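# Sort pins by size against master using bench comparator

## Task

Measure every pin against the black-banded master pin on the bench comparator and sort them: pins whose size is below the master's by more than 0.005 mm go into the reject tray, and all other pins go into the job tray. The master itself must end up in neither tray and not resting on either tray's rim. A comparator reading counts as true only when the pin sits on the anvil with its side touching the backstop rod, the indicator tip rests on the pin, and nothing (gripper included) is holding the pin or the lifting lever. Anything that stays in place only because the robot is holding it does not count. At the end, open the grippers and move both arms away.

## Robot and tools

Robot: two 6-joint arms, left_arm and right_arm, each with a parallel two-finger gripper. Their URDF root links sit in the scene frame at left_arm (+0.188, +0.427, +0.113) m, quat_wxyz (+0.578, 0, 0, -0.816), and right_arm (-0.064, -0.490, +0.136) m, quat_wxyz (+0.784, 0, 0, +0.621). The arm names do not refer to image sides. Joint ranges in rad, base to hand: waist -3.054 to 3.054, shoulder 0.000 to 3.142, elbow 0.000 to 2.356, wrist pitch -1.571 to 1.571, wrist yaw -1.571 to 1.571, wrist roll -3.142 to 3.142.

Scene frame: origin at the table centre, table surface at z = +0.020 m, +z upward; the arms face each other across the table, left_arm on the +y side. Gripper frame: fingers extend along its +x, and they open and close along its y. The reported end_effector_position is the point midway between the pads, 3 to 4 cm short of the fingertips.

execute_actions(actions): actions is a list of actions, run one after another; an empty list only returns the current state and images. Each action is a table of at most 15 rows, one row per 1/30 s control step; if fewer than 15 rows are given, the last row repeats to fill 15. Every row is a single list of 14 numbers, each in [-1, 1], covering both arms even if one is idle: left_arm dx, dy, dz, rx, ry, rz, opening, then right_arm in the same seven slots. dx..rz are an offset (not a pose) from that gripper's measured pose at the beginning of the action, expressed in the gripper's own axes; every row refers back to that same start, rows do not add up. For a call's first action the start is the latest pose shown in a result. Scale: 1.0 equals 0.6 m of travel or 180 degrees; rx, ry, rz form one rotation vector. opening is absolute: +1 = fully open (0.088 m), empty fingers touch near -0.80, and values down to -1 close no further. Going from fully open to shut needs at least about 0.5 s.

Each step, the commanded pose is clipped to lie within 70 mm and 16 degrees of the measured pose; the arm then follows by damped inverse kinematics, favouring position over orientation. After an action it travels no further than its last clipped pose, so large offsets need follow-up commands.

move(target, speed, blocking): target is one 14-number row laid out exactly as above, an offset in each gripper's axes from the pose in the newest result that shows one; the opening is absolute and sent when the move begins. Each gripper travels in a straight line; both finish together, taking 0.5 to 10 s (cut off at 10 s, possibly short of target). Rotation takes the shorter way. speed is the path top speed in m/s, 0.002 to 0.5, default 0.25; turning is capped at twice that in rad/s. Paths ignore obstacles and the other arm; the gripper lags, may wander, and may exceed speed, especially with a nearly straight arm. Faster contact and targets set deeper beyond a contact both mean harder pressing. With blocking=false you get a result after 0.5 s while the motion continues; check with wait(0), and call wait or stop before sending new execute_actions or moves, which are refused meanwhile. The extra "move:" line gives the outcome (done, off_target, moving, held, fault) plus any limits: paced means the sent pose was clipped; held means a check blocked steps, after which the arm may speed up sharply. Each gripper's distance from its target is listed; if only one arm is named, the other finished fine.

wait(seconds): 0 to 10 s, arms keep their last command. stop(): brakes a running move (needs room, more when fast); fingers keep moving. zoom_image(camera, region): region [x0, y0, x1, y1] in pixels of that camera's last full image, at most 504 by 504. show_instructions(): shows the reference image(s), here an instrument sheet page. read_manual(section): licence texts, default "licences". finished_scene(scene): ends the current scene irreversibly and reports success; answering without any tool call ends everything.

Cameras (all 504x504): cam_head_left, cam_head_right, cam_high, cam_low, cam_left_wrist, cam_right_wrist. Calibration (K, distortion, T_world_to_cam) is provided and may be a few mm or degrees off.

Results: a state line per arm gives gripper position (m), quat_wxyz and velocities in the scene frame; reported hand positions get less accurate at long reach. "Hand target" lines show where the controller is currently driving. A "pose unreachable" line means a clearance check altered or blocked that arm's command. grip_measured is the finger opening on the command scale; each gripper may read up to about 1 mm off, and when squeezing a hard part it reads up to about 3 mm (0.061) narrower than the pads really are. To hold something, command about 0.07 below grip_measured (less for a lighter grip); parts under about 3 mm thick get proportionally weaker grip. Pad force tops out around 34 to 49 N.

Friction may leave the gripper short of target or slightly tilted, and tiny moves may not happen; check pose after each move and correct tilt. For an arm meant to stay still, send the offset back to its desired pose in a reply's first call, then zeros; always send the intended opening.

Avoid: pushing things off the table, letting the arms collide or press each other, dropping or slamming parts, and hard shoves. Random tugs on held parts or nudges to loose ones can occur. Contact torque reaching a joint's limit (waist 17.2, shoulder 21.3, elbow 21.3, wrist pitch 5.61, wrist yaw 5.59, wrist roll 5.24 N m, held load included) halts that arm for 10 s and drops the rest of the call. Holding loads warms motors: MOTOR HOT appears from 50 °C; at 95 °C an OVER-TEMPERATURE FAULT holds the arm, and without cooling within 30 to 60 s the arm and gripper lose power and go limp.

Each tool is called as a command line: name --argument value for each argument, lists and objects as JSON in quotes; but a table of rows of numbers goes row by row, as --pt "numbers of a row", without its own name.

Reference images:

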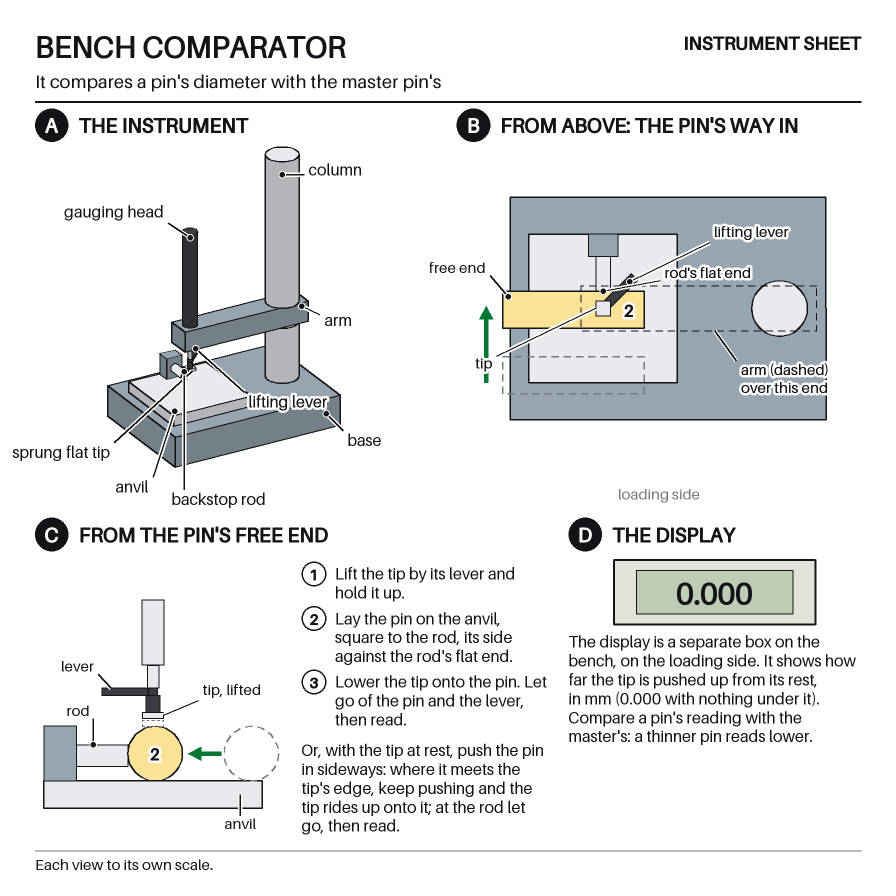

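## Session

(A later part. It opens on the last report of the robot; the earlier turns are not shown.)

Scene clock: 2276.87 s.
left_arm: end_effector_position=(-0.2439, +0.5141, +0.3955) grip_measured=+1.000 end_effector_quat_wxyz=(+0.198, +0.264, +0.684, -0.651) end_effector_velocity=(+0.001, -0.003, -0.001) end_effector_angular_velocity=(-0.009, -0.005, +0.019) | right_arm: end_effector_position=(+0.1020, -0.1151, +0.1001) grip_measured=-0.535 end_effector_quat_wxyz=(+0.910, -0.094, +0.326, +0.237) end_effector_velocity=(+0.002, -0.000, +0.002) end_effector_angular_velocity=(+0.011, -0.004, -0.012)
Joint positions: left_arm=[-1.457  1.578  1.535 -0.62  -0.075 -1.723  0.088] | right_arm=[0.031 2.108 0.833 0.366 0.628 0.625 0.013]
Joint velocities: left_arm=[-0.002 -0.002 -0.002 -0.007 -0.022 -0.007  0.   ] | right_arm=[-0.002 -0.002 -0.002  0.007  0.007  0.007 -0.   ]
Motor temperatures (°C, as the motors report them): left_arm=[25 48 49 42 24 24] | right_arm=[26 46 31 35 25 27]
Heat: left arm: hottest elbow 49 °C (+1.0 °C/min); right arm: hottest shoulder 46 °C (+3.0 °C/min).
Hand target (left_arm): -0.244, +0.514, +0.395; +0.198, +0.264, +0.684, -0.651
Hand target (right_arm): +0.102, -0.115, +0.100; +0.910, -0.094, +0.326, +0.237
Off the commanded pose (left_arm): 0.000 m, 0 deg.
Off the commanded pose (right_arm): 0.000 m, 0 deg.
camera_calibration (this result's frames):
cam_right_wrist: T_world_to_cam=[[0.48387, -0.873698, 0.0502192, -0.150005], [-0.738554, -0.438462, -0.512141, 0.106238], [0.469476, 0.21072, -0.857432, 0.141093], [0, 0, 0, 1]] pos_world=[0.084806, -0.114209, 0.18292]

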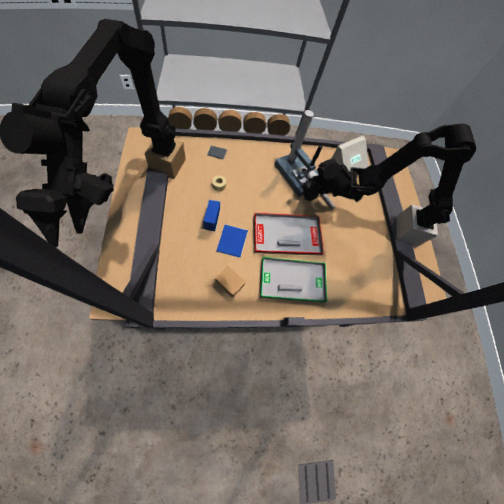

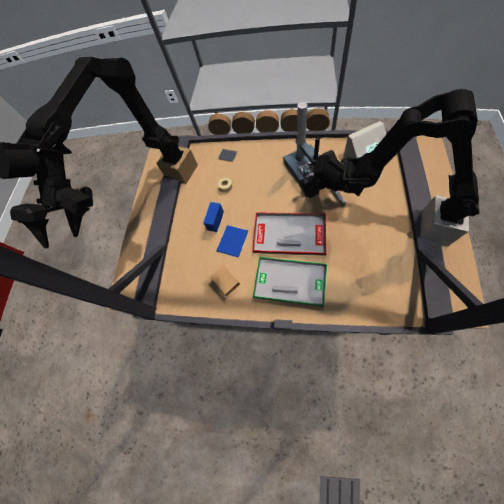

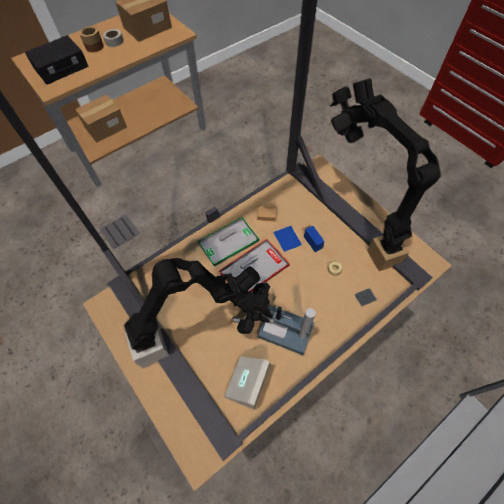

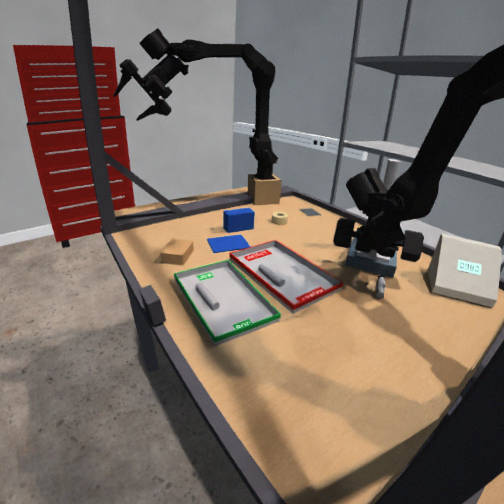

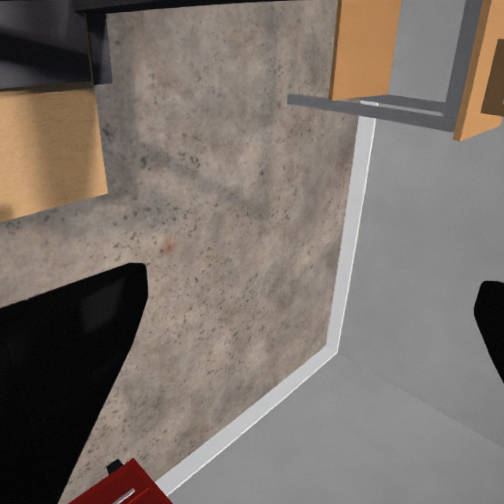

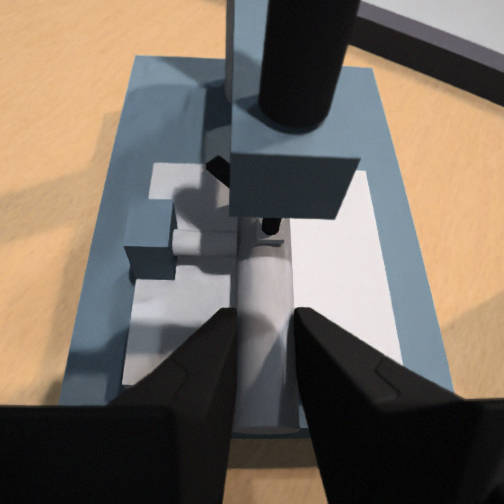

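move --target '[0,0,0,0,0,0,1,0,-0.055,0,0,0,0,-0.65]' --speed 0.04

Scene clock: 2286.03 s.
left_arm: end_effector_position=(-0.2439, +0.5141, +0.3955) grip_measured=+1.000 end_effector_quat_wxyz=(+0.198, +0.264, +0.684, -0.651) end_effector_velocity=(+0.003, +0.004, -0.003) end_effector_angular_velocity=(+0.007, -0.014, -0.009) | right_arm: end_effector_position=(+0.1168, -0.1398, +0.0989) grip_measured=-0.535 end_effector_quat_wxyz=(+0.910, -0.092, +0.327, +0.238) end_effector_velocity=(+0.002, -0.001, +0.002) end_effector_angular_velocity=(+0.003, -0.007, +0.011)
Joint positions: left_arm=[-1.457  1.578  1.535 -0.62  -0.075 -1.723  0.088] | right_arm=[-0.035  2.07   0.73   0.468  0.584  0.566  0.013]
Joint velocities: left_arm=[-0.007 -0.002 -0.007 -0.007  0.007 -0.007  0.   ] | right_arm=[-0.007 -0.007 -0.012  0.022 -0.007 -0.022 -0.   ]
Motor temperatures (°C, as the motors report them): left_arm=[25 48 49 42 24 24] | right_arm=[26 47 31 35 25 27]
Heat: left arm: hottest elbow 49 °C (+1.0 °C/min); right arm: hottest shoulder 47 °C (+4.0 °C/min).
Hand target (left_arm): -0.244, +0.514, +0.395; +0.198, +0.264, +0.684, -0.651
Hand target (right_arm): +0.118, -0.144, +0.101; +0.910, -0.094, +0.326, +0.237
Off the commanded pose (left_arm): 0.000 m, 0 deg.
Off the commanded pose (right_arm): 0.005 m, 0 deg.
move: done
camera_calibration (this result's frames):
cam_right_wrist: T_world_to_cam=[[0.484529, -0.87362, 0.0449334, -0.178228], [-0.739649, -0.436569, -0.512179, 0.106183], [0.467067, 0.214931, -0.857702, 0.139223], [0, 0, 0, 1]] pos_world=[0.0998681, -0.13927, 0.181805]

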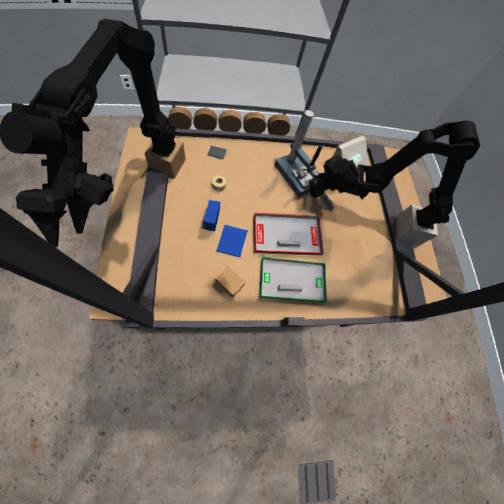

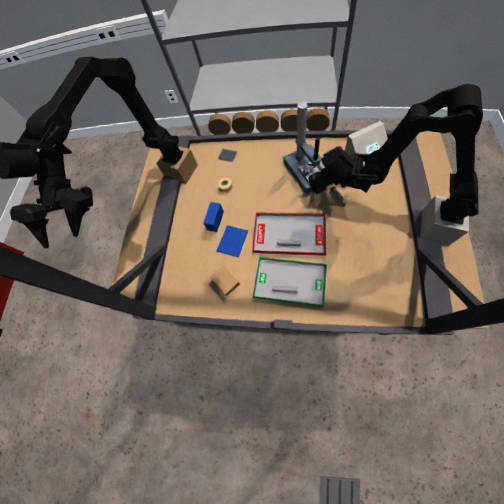

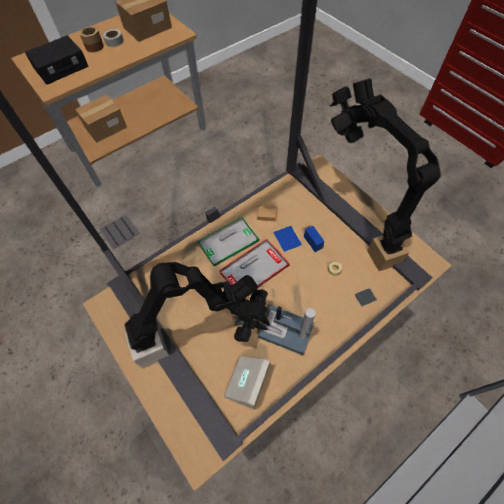

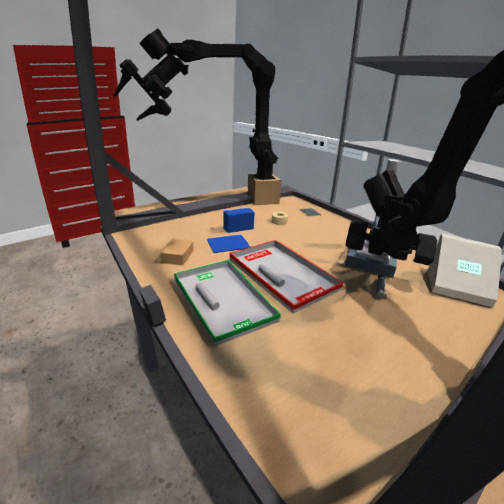

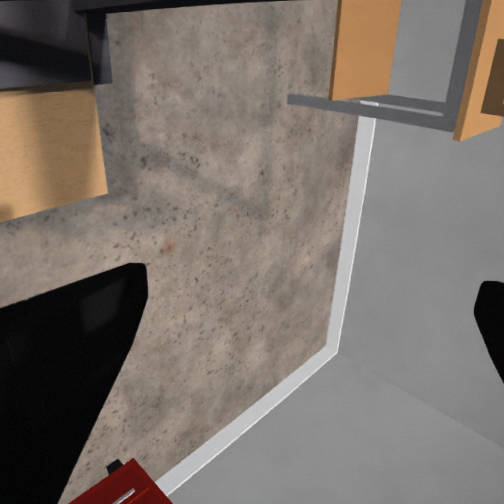

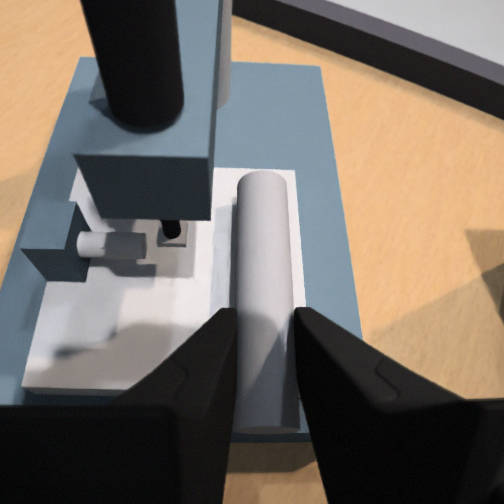

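move --target '[0,0,0,0,0,0,1,-0.1575,-0.0055,-0.0777,0,0,0,-0.65]' --speed 0.1

Scene clock: 2292.30 s.
left_arm: end_effector_position=(-0.2439, +0.5141, +0.3955) grip_measured=+1.000 end_effector_quat_wxyz=(+0.198, +0.264, +0.684, -0.651) end_effector_velocity=(-0.000, +0.000, +0.001) end_effector_angular_velocity=(+0.003, +0.007, +0.008) | right_arm: end_effector_position=(+0.0301, -0.1932, +0.1186) grip_measured=-0.535 end_effector_quat_wxyz=(+0.908, -0.100, +0.329, +0.237) end_effector_velocity=(-0.001, -0.004, -0.001) end_effector_angular_velocity=(-0.003, +0.014, -0.008)
Joint positions: left_arm=[-1.457  1.578  1.535 -0.62  -0.075 -1.723  0.088] | right_arm=[0.258 1.823 0.524 0.222 0.747 0.867 0.013]
Joint velocities: left_arm=[-0.002 -0.002 -0.002  0.007 -0.007 -0.007  0.   ] | right_arm=[ 0.002 -0.012 -0.007 -0.022 -0.007  0.022 -0.   ]
Motor temperatures (°C, as the motors report them): left_arm=[25 48 49 42 24 24] | right_arm=[26 48 30 35 25 27]
Heat: left arm: hottest elbow 49 °C (+1.0 °C/min); right arm: hottest shoulder 48 °C (+5.0 °C/min).
Hand target (left_arm): -0.244, +0.514, +0.395; +0.198, +0.264, +0.684, -0.651
Hand target (right_arm): +0.030, -0.193, +0.123; +0.910, -0.092, +0.326, +0.238
Off the commanded pose (left_arm): 0.000 m, 0 deg.
Off the commanded pose (right_arm): 0.005 m, 1 deg.
move: done
camera_calibration (this result's frames):
cam_right_wrist: T_world_to_cam=[[0.489223, -0.870129, 0.0594754, -0.184897], [-0.737936, -0.449318, -0.503551, 0.0252665], [0.464877, 0.20246, -0.861916, 0.206318], [0, 0, 0, 1]] pos_world=[0.0131884, -0.191303, 0.201549]

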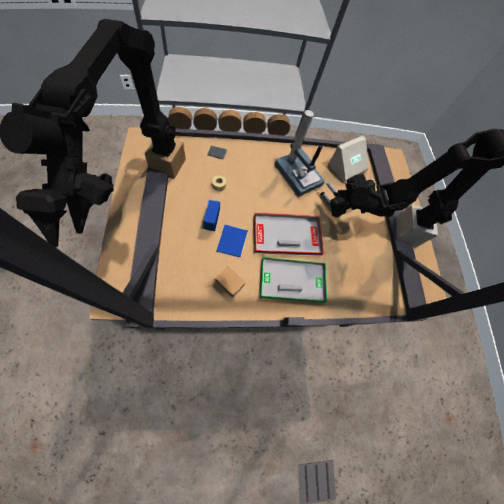

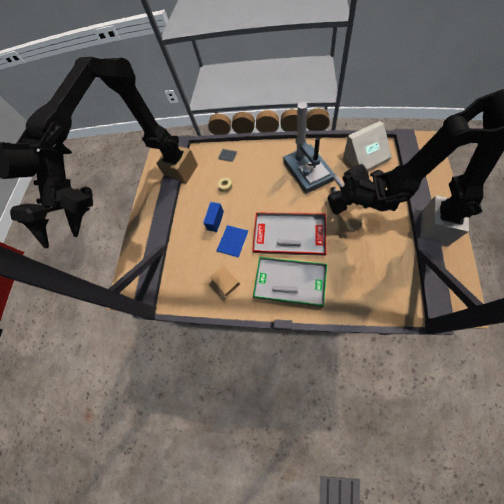

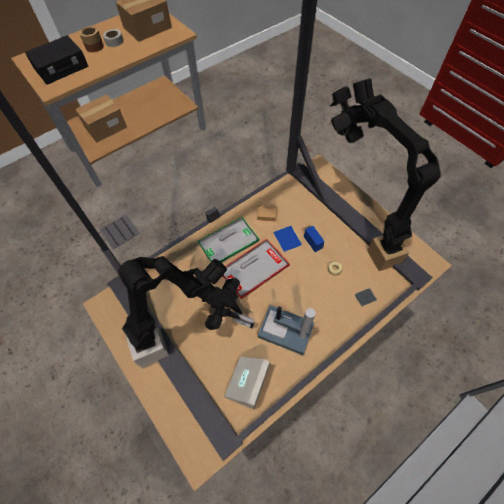

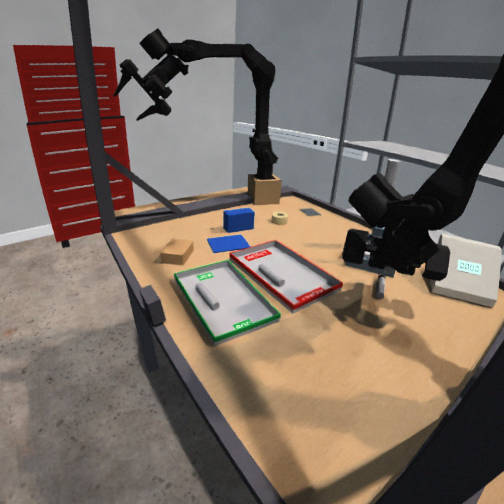

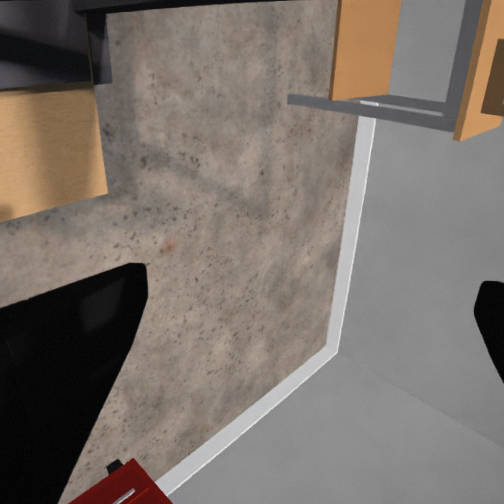

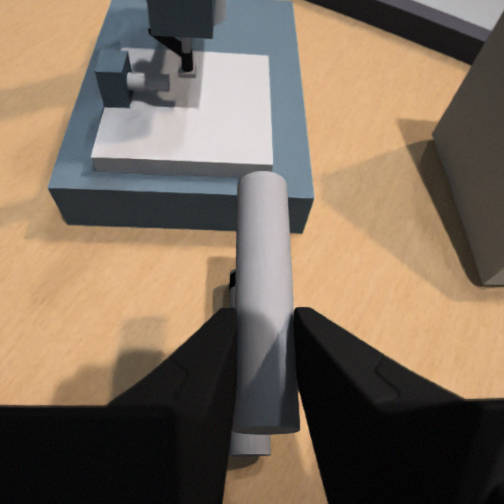

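move --target '[0,0,0,0,0,0,1,-0.21,0.4462,-0.1438,-0.2026,-0.0053,0.2521,-0.65]' --speed 0.18

Scene clock: 2313.87 s.
left_arm: end_effector_position=(-0.2439, +0.5141, +0.3955) grip_measured=+1.000 end_effector_quat_wxyz=(+0.198, +0.264, +0.684, -0.651) end_effector_velocity=(+0.001, -0.003, -0.001) end_effector_angular_velocity=(-0.000, -0.007, +0.013) | right_arm: end_effector_position=(-0.2315, -0.0404, +0.1268) grip_measured=-0.535 end_effector_quat_wxyz=(+0.678, -0.239, +0.249, +0.650) end_effector_velocity=(-0.002, +0.000, -0.003) end_effector_angular_velocity=(-0.014, -0.006, +0.028)
Joint positions: left_arm=[-1.457  1.578  1.535 -0.62  -0.075 -1.723  0.088] | right_arm=[0.706 2.141 1.044 0.323 0.387 0.352 0.013]
Joint velocities: left_arm=[ 0.002 -0.002 -0.002 -0.007 -0.007 -0.007  0.   ] | right_arm=[-0.002  0.007  0.007 -0.007 -0.022 -0.022  0.   ]
Motor temperatures (°C, as the motors report them): left_arm=[25 48 49 42 24 24] | right_arm=[26 48 30 34 25 27]
Heat: left arm: hottest elbow 49 °C (+1.0 °C/min); right arm: hottest shoulder 48 °C (+4.0 °C/min).
Hand target (left_arm): -0.244, +0.514, +0.395; +0.198, +0.264, +0.684, -0.651
Hand target (right_arm): -0.235, -0.037, +0.127; +0.676, -0.238, +0.245, +0.653
Off the commanded pose (left_arm): 0.000 m, 0 deg.
Off the commanded pose (right_arm): 0.005 m, 1 deg.
move: done
camera_calibration (this result's frames):
cam_right_wrist: T_world_to_cam=[[0.998123, -0.0509532, 0.0339602, 0.229617], [-0.026996, -0.863962, -0.502832, 0.052786], [0.0549612, 0.500972, -0.863717, 0.221427], [0, 0, 0, 1]] pos_world=[-0.239931, -0.053624, 0.209995]

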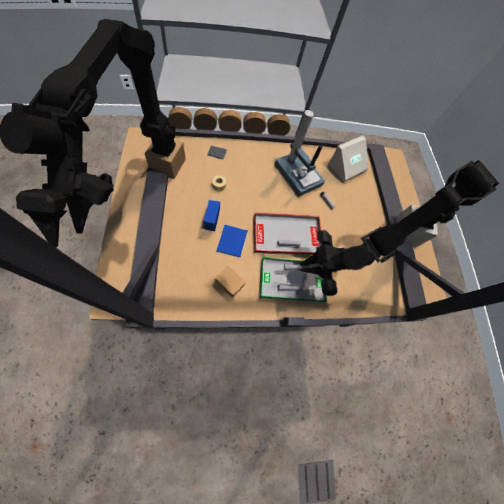

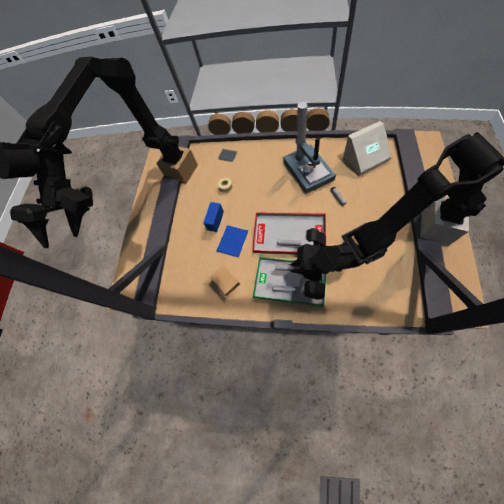

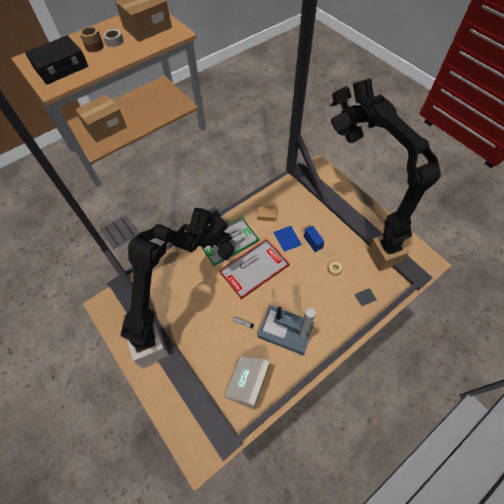

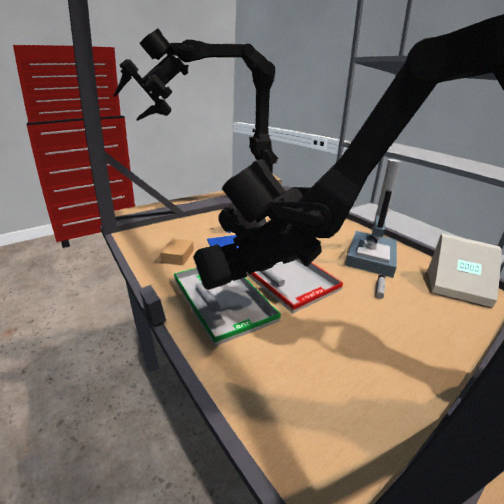

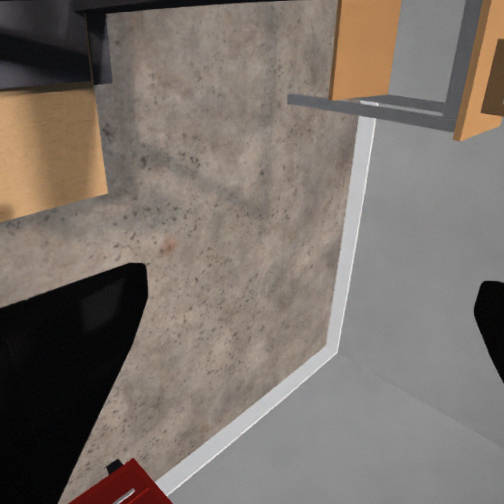

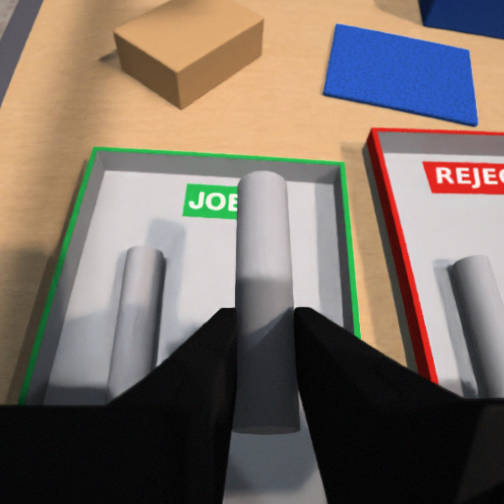

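move --target '[0,0,0,0,0,0,1,0.0515,0.028,-0.061,0,0,0,-0.65]' --speed 0.05

Scene clock: 2327.03 s.
left_arm: end_effector_position=(-0.2439, +0.5141, +0.3955) grip_measured=+1.000 end_effector_quat_wxyz=(+0.198, +0.264, +0.684, -0.651) end_effector_velocity=(+0.001, -0.003, -0.001) end_effector_angular_velocity=(-0.021, -0.003, +0.010) | right_arm: end_effector_position=(-0.2450, -0.0439, +0.0784) grip_measured=-0.535 end_effector_quat_wxyz=(+0.676, -0.246, +0.249, +0.649) end_effector_velocity=(-0.005, +0.004, +0.005) end_effector_angular_velocity=(+0.008, +0.005, +0.012)
Joint positions: left_arm=[-1.457  1.578  1.535 -0.62  -0.075 -1.723  0.088] | right_arm=[0.741 2.299 1.065 0.436 0.409 0.374 0.013]
Joint velocities: left_arm=[-0.002 -0.002 -0.002 -0.007 -0.022  0.007  0.   ] | right_arm=[ 0.002 -0.002  0.017 -0.007 -0.007 -0.007 -0.   ]
Motor temperatures (°C, as the motors report them): left_arm=[25 48 49 42 24 24] | right_arm=[26 49 32 35 25 27]
Heat: left arm: hottest elbow 49 °C (+1.0 °C/min); right arm: hottest shoulder 49 °C (+4.1 °C/min).
Hand target (left_arm): -0.244, +0.514, +0.395; +0.198, +0.264, +0.684, -0.651
Hand target (right_arm): -0.248, -0.040, +0.079; +0.678, -0.239, +0.249, +0.649
Off the commanded pose (left_arm): 0.000 m, 0 deg.
Off the commanded pose (right_arm): 0.005 m, 1 deg.
move: done
camera_calibration (this result's frames):
cam_right_wrist: T_world_to_cam=[[0.998029, -0.0457212, 0.042987, 0.244103], [-0.0186751, -0.870332, -0.492111, 0.0259157], [0.0599129, 0.490338, -0.86947, 0.183261], [0, 0, 0, 1]] pos_world=[-0.254117, -0.056144, 0.1616]

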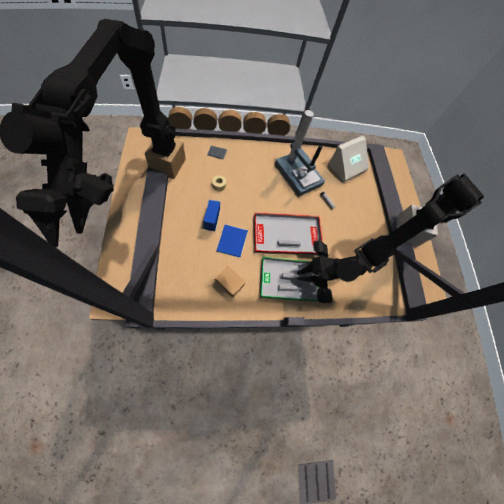

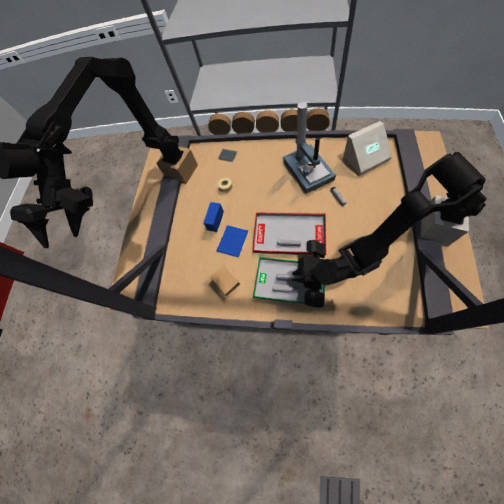

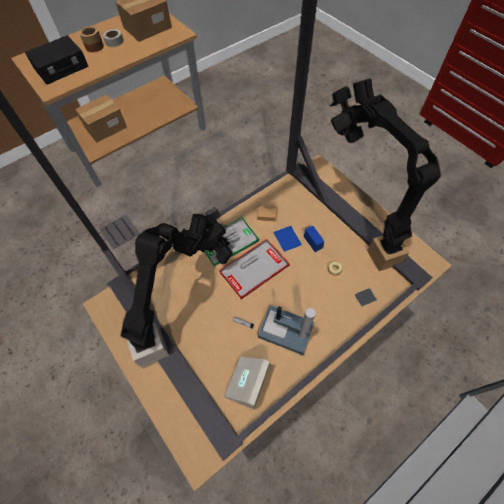

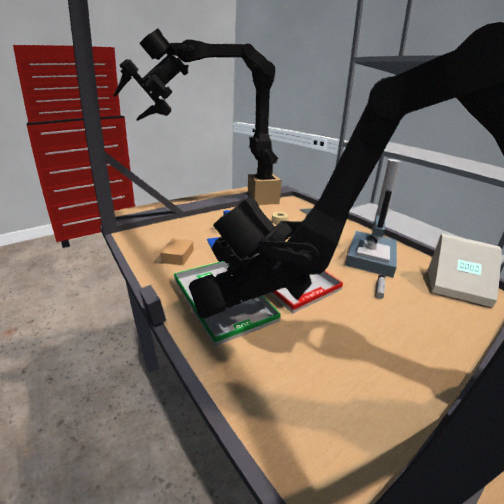

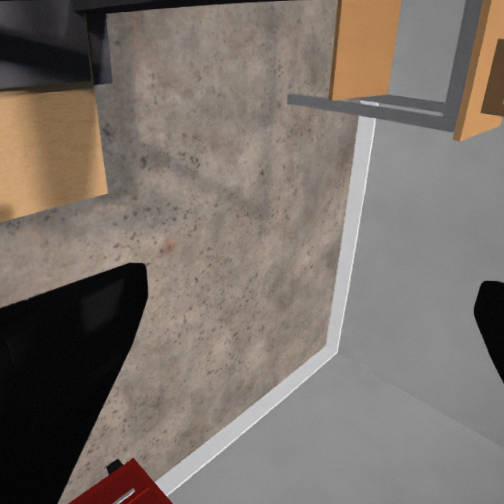

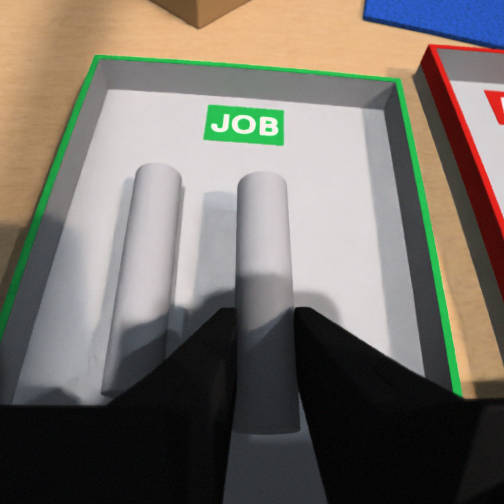

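move --target '[0,0,0,0,0,0,1,0.016,-0.003,-0.019,0,0,0,-0.65]' --speed 0.025

Scene clock: 2335.67 s.
left_arm: end_effector_position=(-0.2439, +0.5141, +0.3955) grip_measured=+1.000 end_effector_quat_wxyz=(+0.198, +0.264, +0.684, -0.651) end_effector_velocity=(+0.002, -0.000, -0.003) end_effector_angular_velocity=(-0.013, -0.010, -0.001) | right_arm: end_effector_position=(-0.2455, -0.0430, +0.0687) grip_measured=-0.535 end_effector_quat_wxyz=(+0.675, -0.242, +0.249, +0.650) end_effector_velocity=(-0.003, +0.002, +0.002) end_effector_angular_velocity=(+0.003, +0.014, +0.018)
Joint positions: left_arm=[-1.457  1.578  1.535 -0.62  -0.075 -1.723  0.088] | right_arm=[0.74  2.334 1.067 0.478 0.406 0.375 0.013]
Joint velocities: left_arm=[-0.002 -0.002 -0.007 -0.007 -0.007  0.007  0.   ] | right_arm=[-0.002 -0.002  0.002  0.007 -0.022 -0.007 -0.   ]
Motor temperatures (°C, as the motors report them): left_arm=[25 48 49 42 24 24] | right_arm=[26 49 32 37 25 27]
Heat: left arm: hottest elbow 49 °C (+0.0 °C/min); right arm: hottest shoulder 49 °C (+3.0 °C/min).
Hand target (left_arm): -0.244, +0.514, +0.395; +0.198, +0.264, +0.684, -0.651
Hand target (right_arm): -0.243, -0.044, +0.064; +0.676, -0.246, +0.250, +0.649
Off the commanded pose (left_arm): 0.000 m, 0 deg.
Off the commanded pose (right_arm): 0.006 m, 1 deg.
move: done
camera_calibration (this result's frames):
cam_right_wrist: T_world_to_cam=[[0.998315, -0.0451289, 0.0364655, 0.245586], [-0.0210084, -0.86701, -0.497847, 0.021881], [0.0540832, 0.496243, -0.866498, 0.173109], [0, 0, 0, 1]] pos_world=[-0.254075, -0.0558499, 0.151936]

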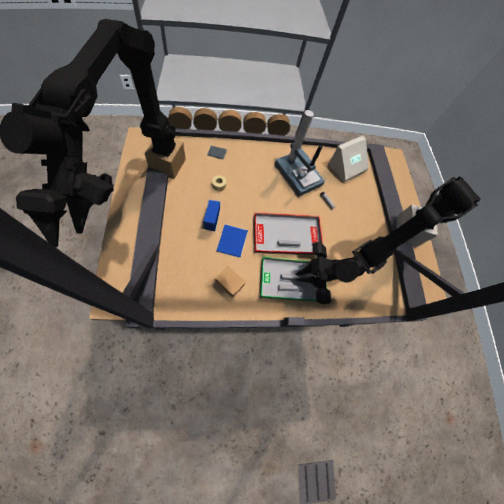

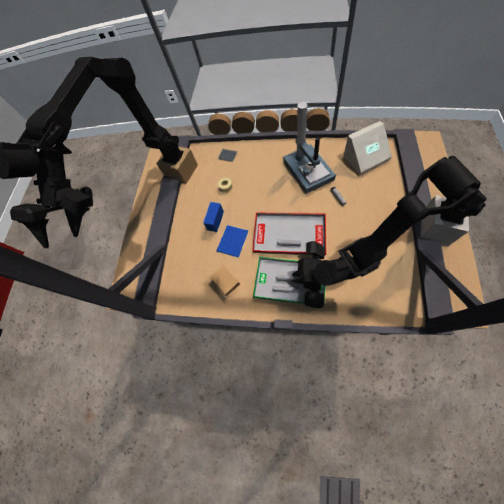

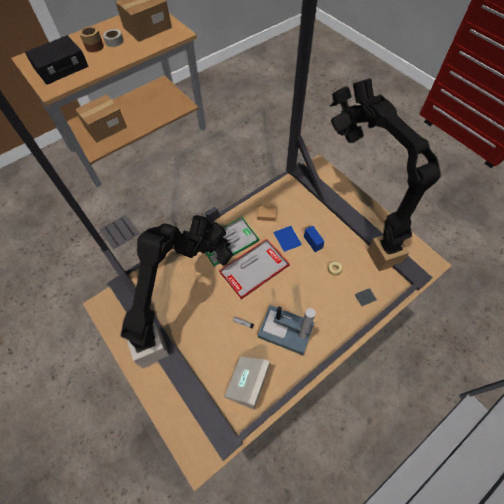

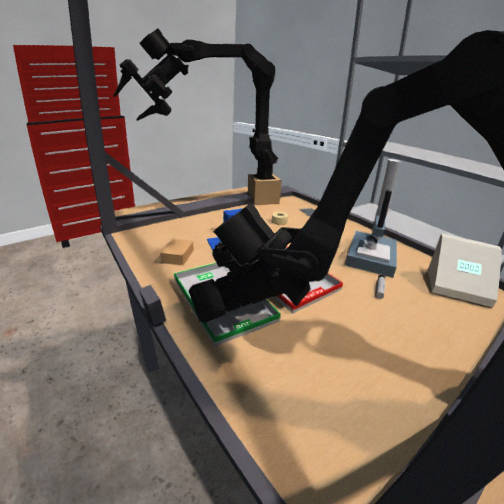

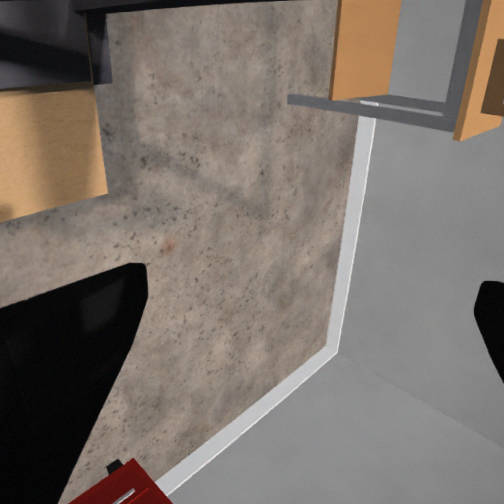

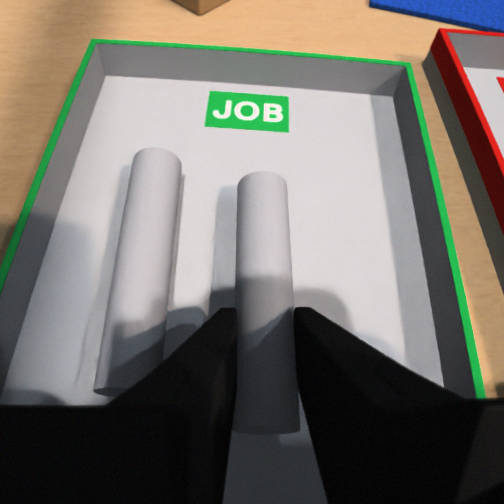

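move --target '[0,0,0,0,0,0,1,0.007,0,-0.008,0,0,0,-0.65]' --speed 0.015

Scene clock: 2341.40 s.
left_arm: end_effector_position=(-0.2439, +0.5141, +0.3955) grip_measured=+1.000 end_effector_quat_wxyz=(+0.198, +0.264, +0.684, -0.651) end_effector_velocity=(+0.002, -0.003, +0.001) end_effector_angular_velocity=(+0.003, -0.002, +0.028) | right_arm: end_effector_position=(-0.2458, -0.0425, +0.0672) grip_measured=-0.535 end_effector_quat_wxyz=(+0.676, -0.240, +0.248, +0.651) end_effector_velocity=(+0.000, -0.004, -0.005) end_effector_angular_velocity=(-0.022, +0.011, +0.008)
Joint positions: left_arm=[-1.457  1.578  1.535 -0.62  -0.075 -1.723  0.088] | right_arm=[0.74  2.341 1.067 0.491 0.406 0.375 0.013]
Joint velocities: left_arm=[-0.002 -0.007 -0.002 -0.007 -0.022 -0.022  0.   ] | right_arm=[-0.002  0.002 -0.007 -0.007 -0.022  0.007  0.   ]
Motor temperatures (°C, as the motors report them): left_arm=[25 48 49 42 24 24] | right_arm=[26 49 32 37 25 27]
Heat: left arm: hottest elbow 49 °C (+0.0 °C/min); right arm: hottest shoulder 49 °C (+2.0 °C/min).
Hand target (left_arm): -0.244, +0.514, +0.395; +0.198, +0.264, +0.684, -0.651
Hand target (right_arm): -0.245, -0.043, +0.062; +0.675, -0.242, +0.249, +0.650
Off the commanded pose (left_arm): 0.000 m, 0 deg.
Off the commanded pose (right_arm): 0.005 m, 0 deg.
move: done
camera_calibration (this result's frames):
cam_right_wrist: T_world_to_cam=[[0.998407, -0.0452924, 0.033657, 0.246154], [-0.0223088, -0.864679, -0.501829, 0.0216257], [0.0518316, 0.500279, -0.864312, 0.171049], [0, 0, 0, 1]] pos_world=[-0.254146, -0.0557239, 0.150407]

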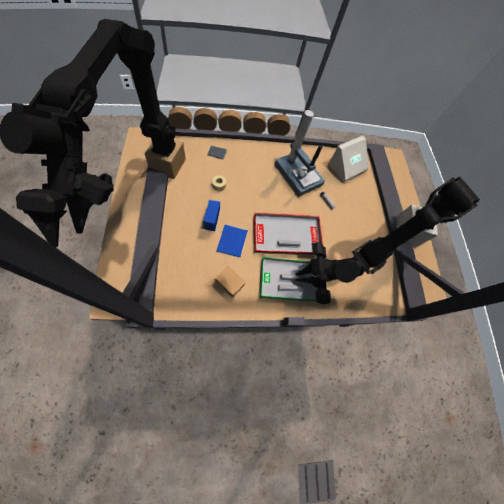

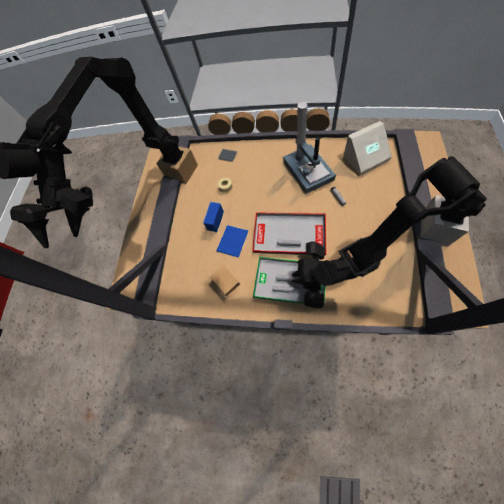

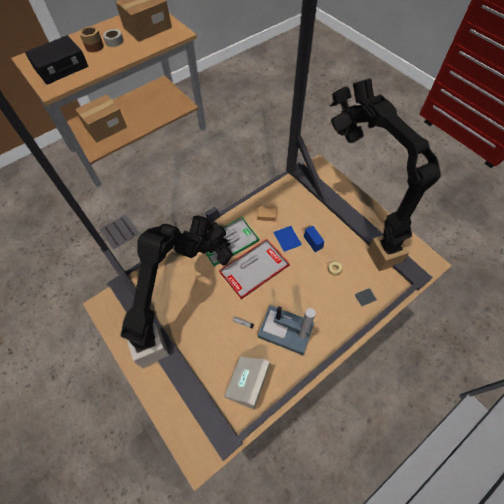

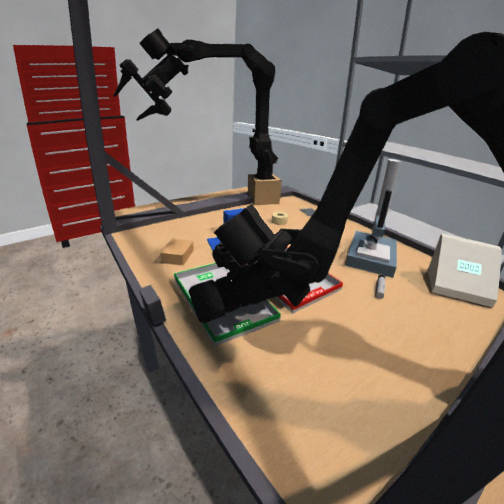

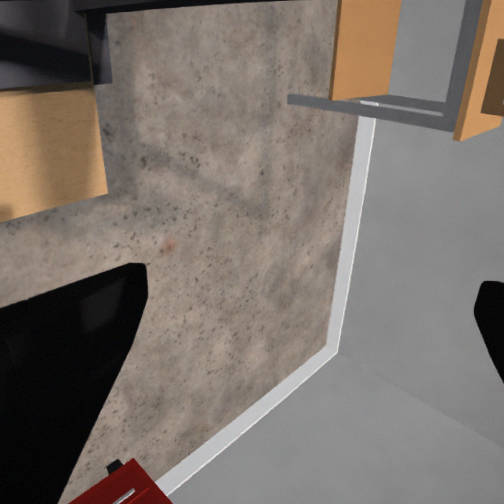

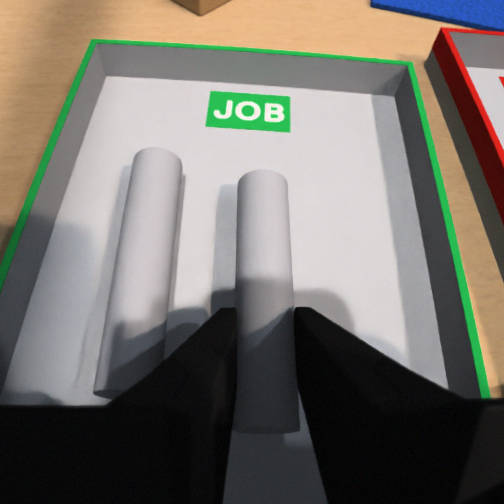

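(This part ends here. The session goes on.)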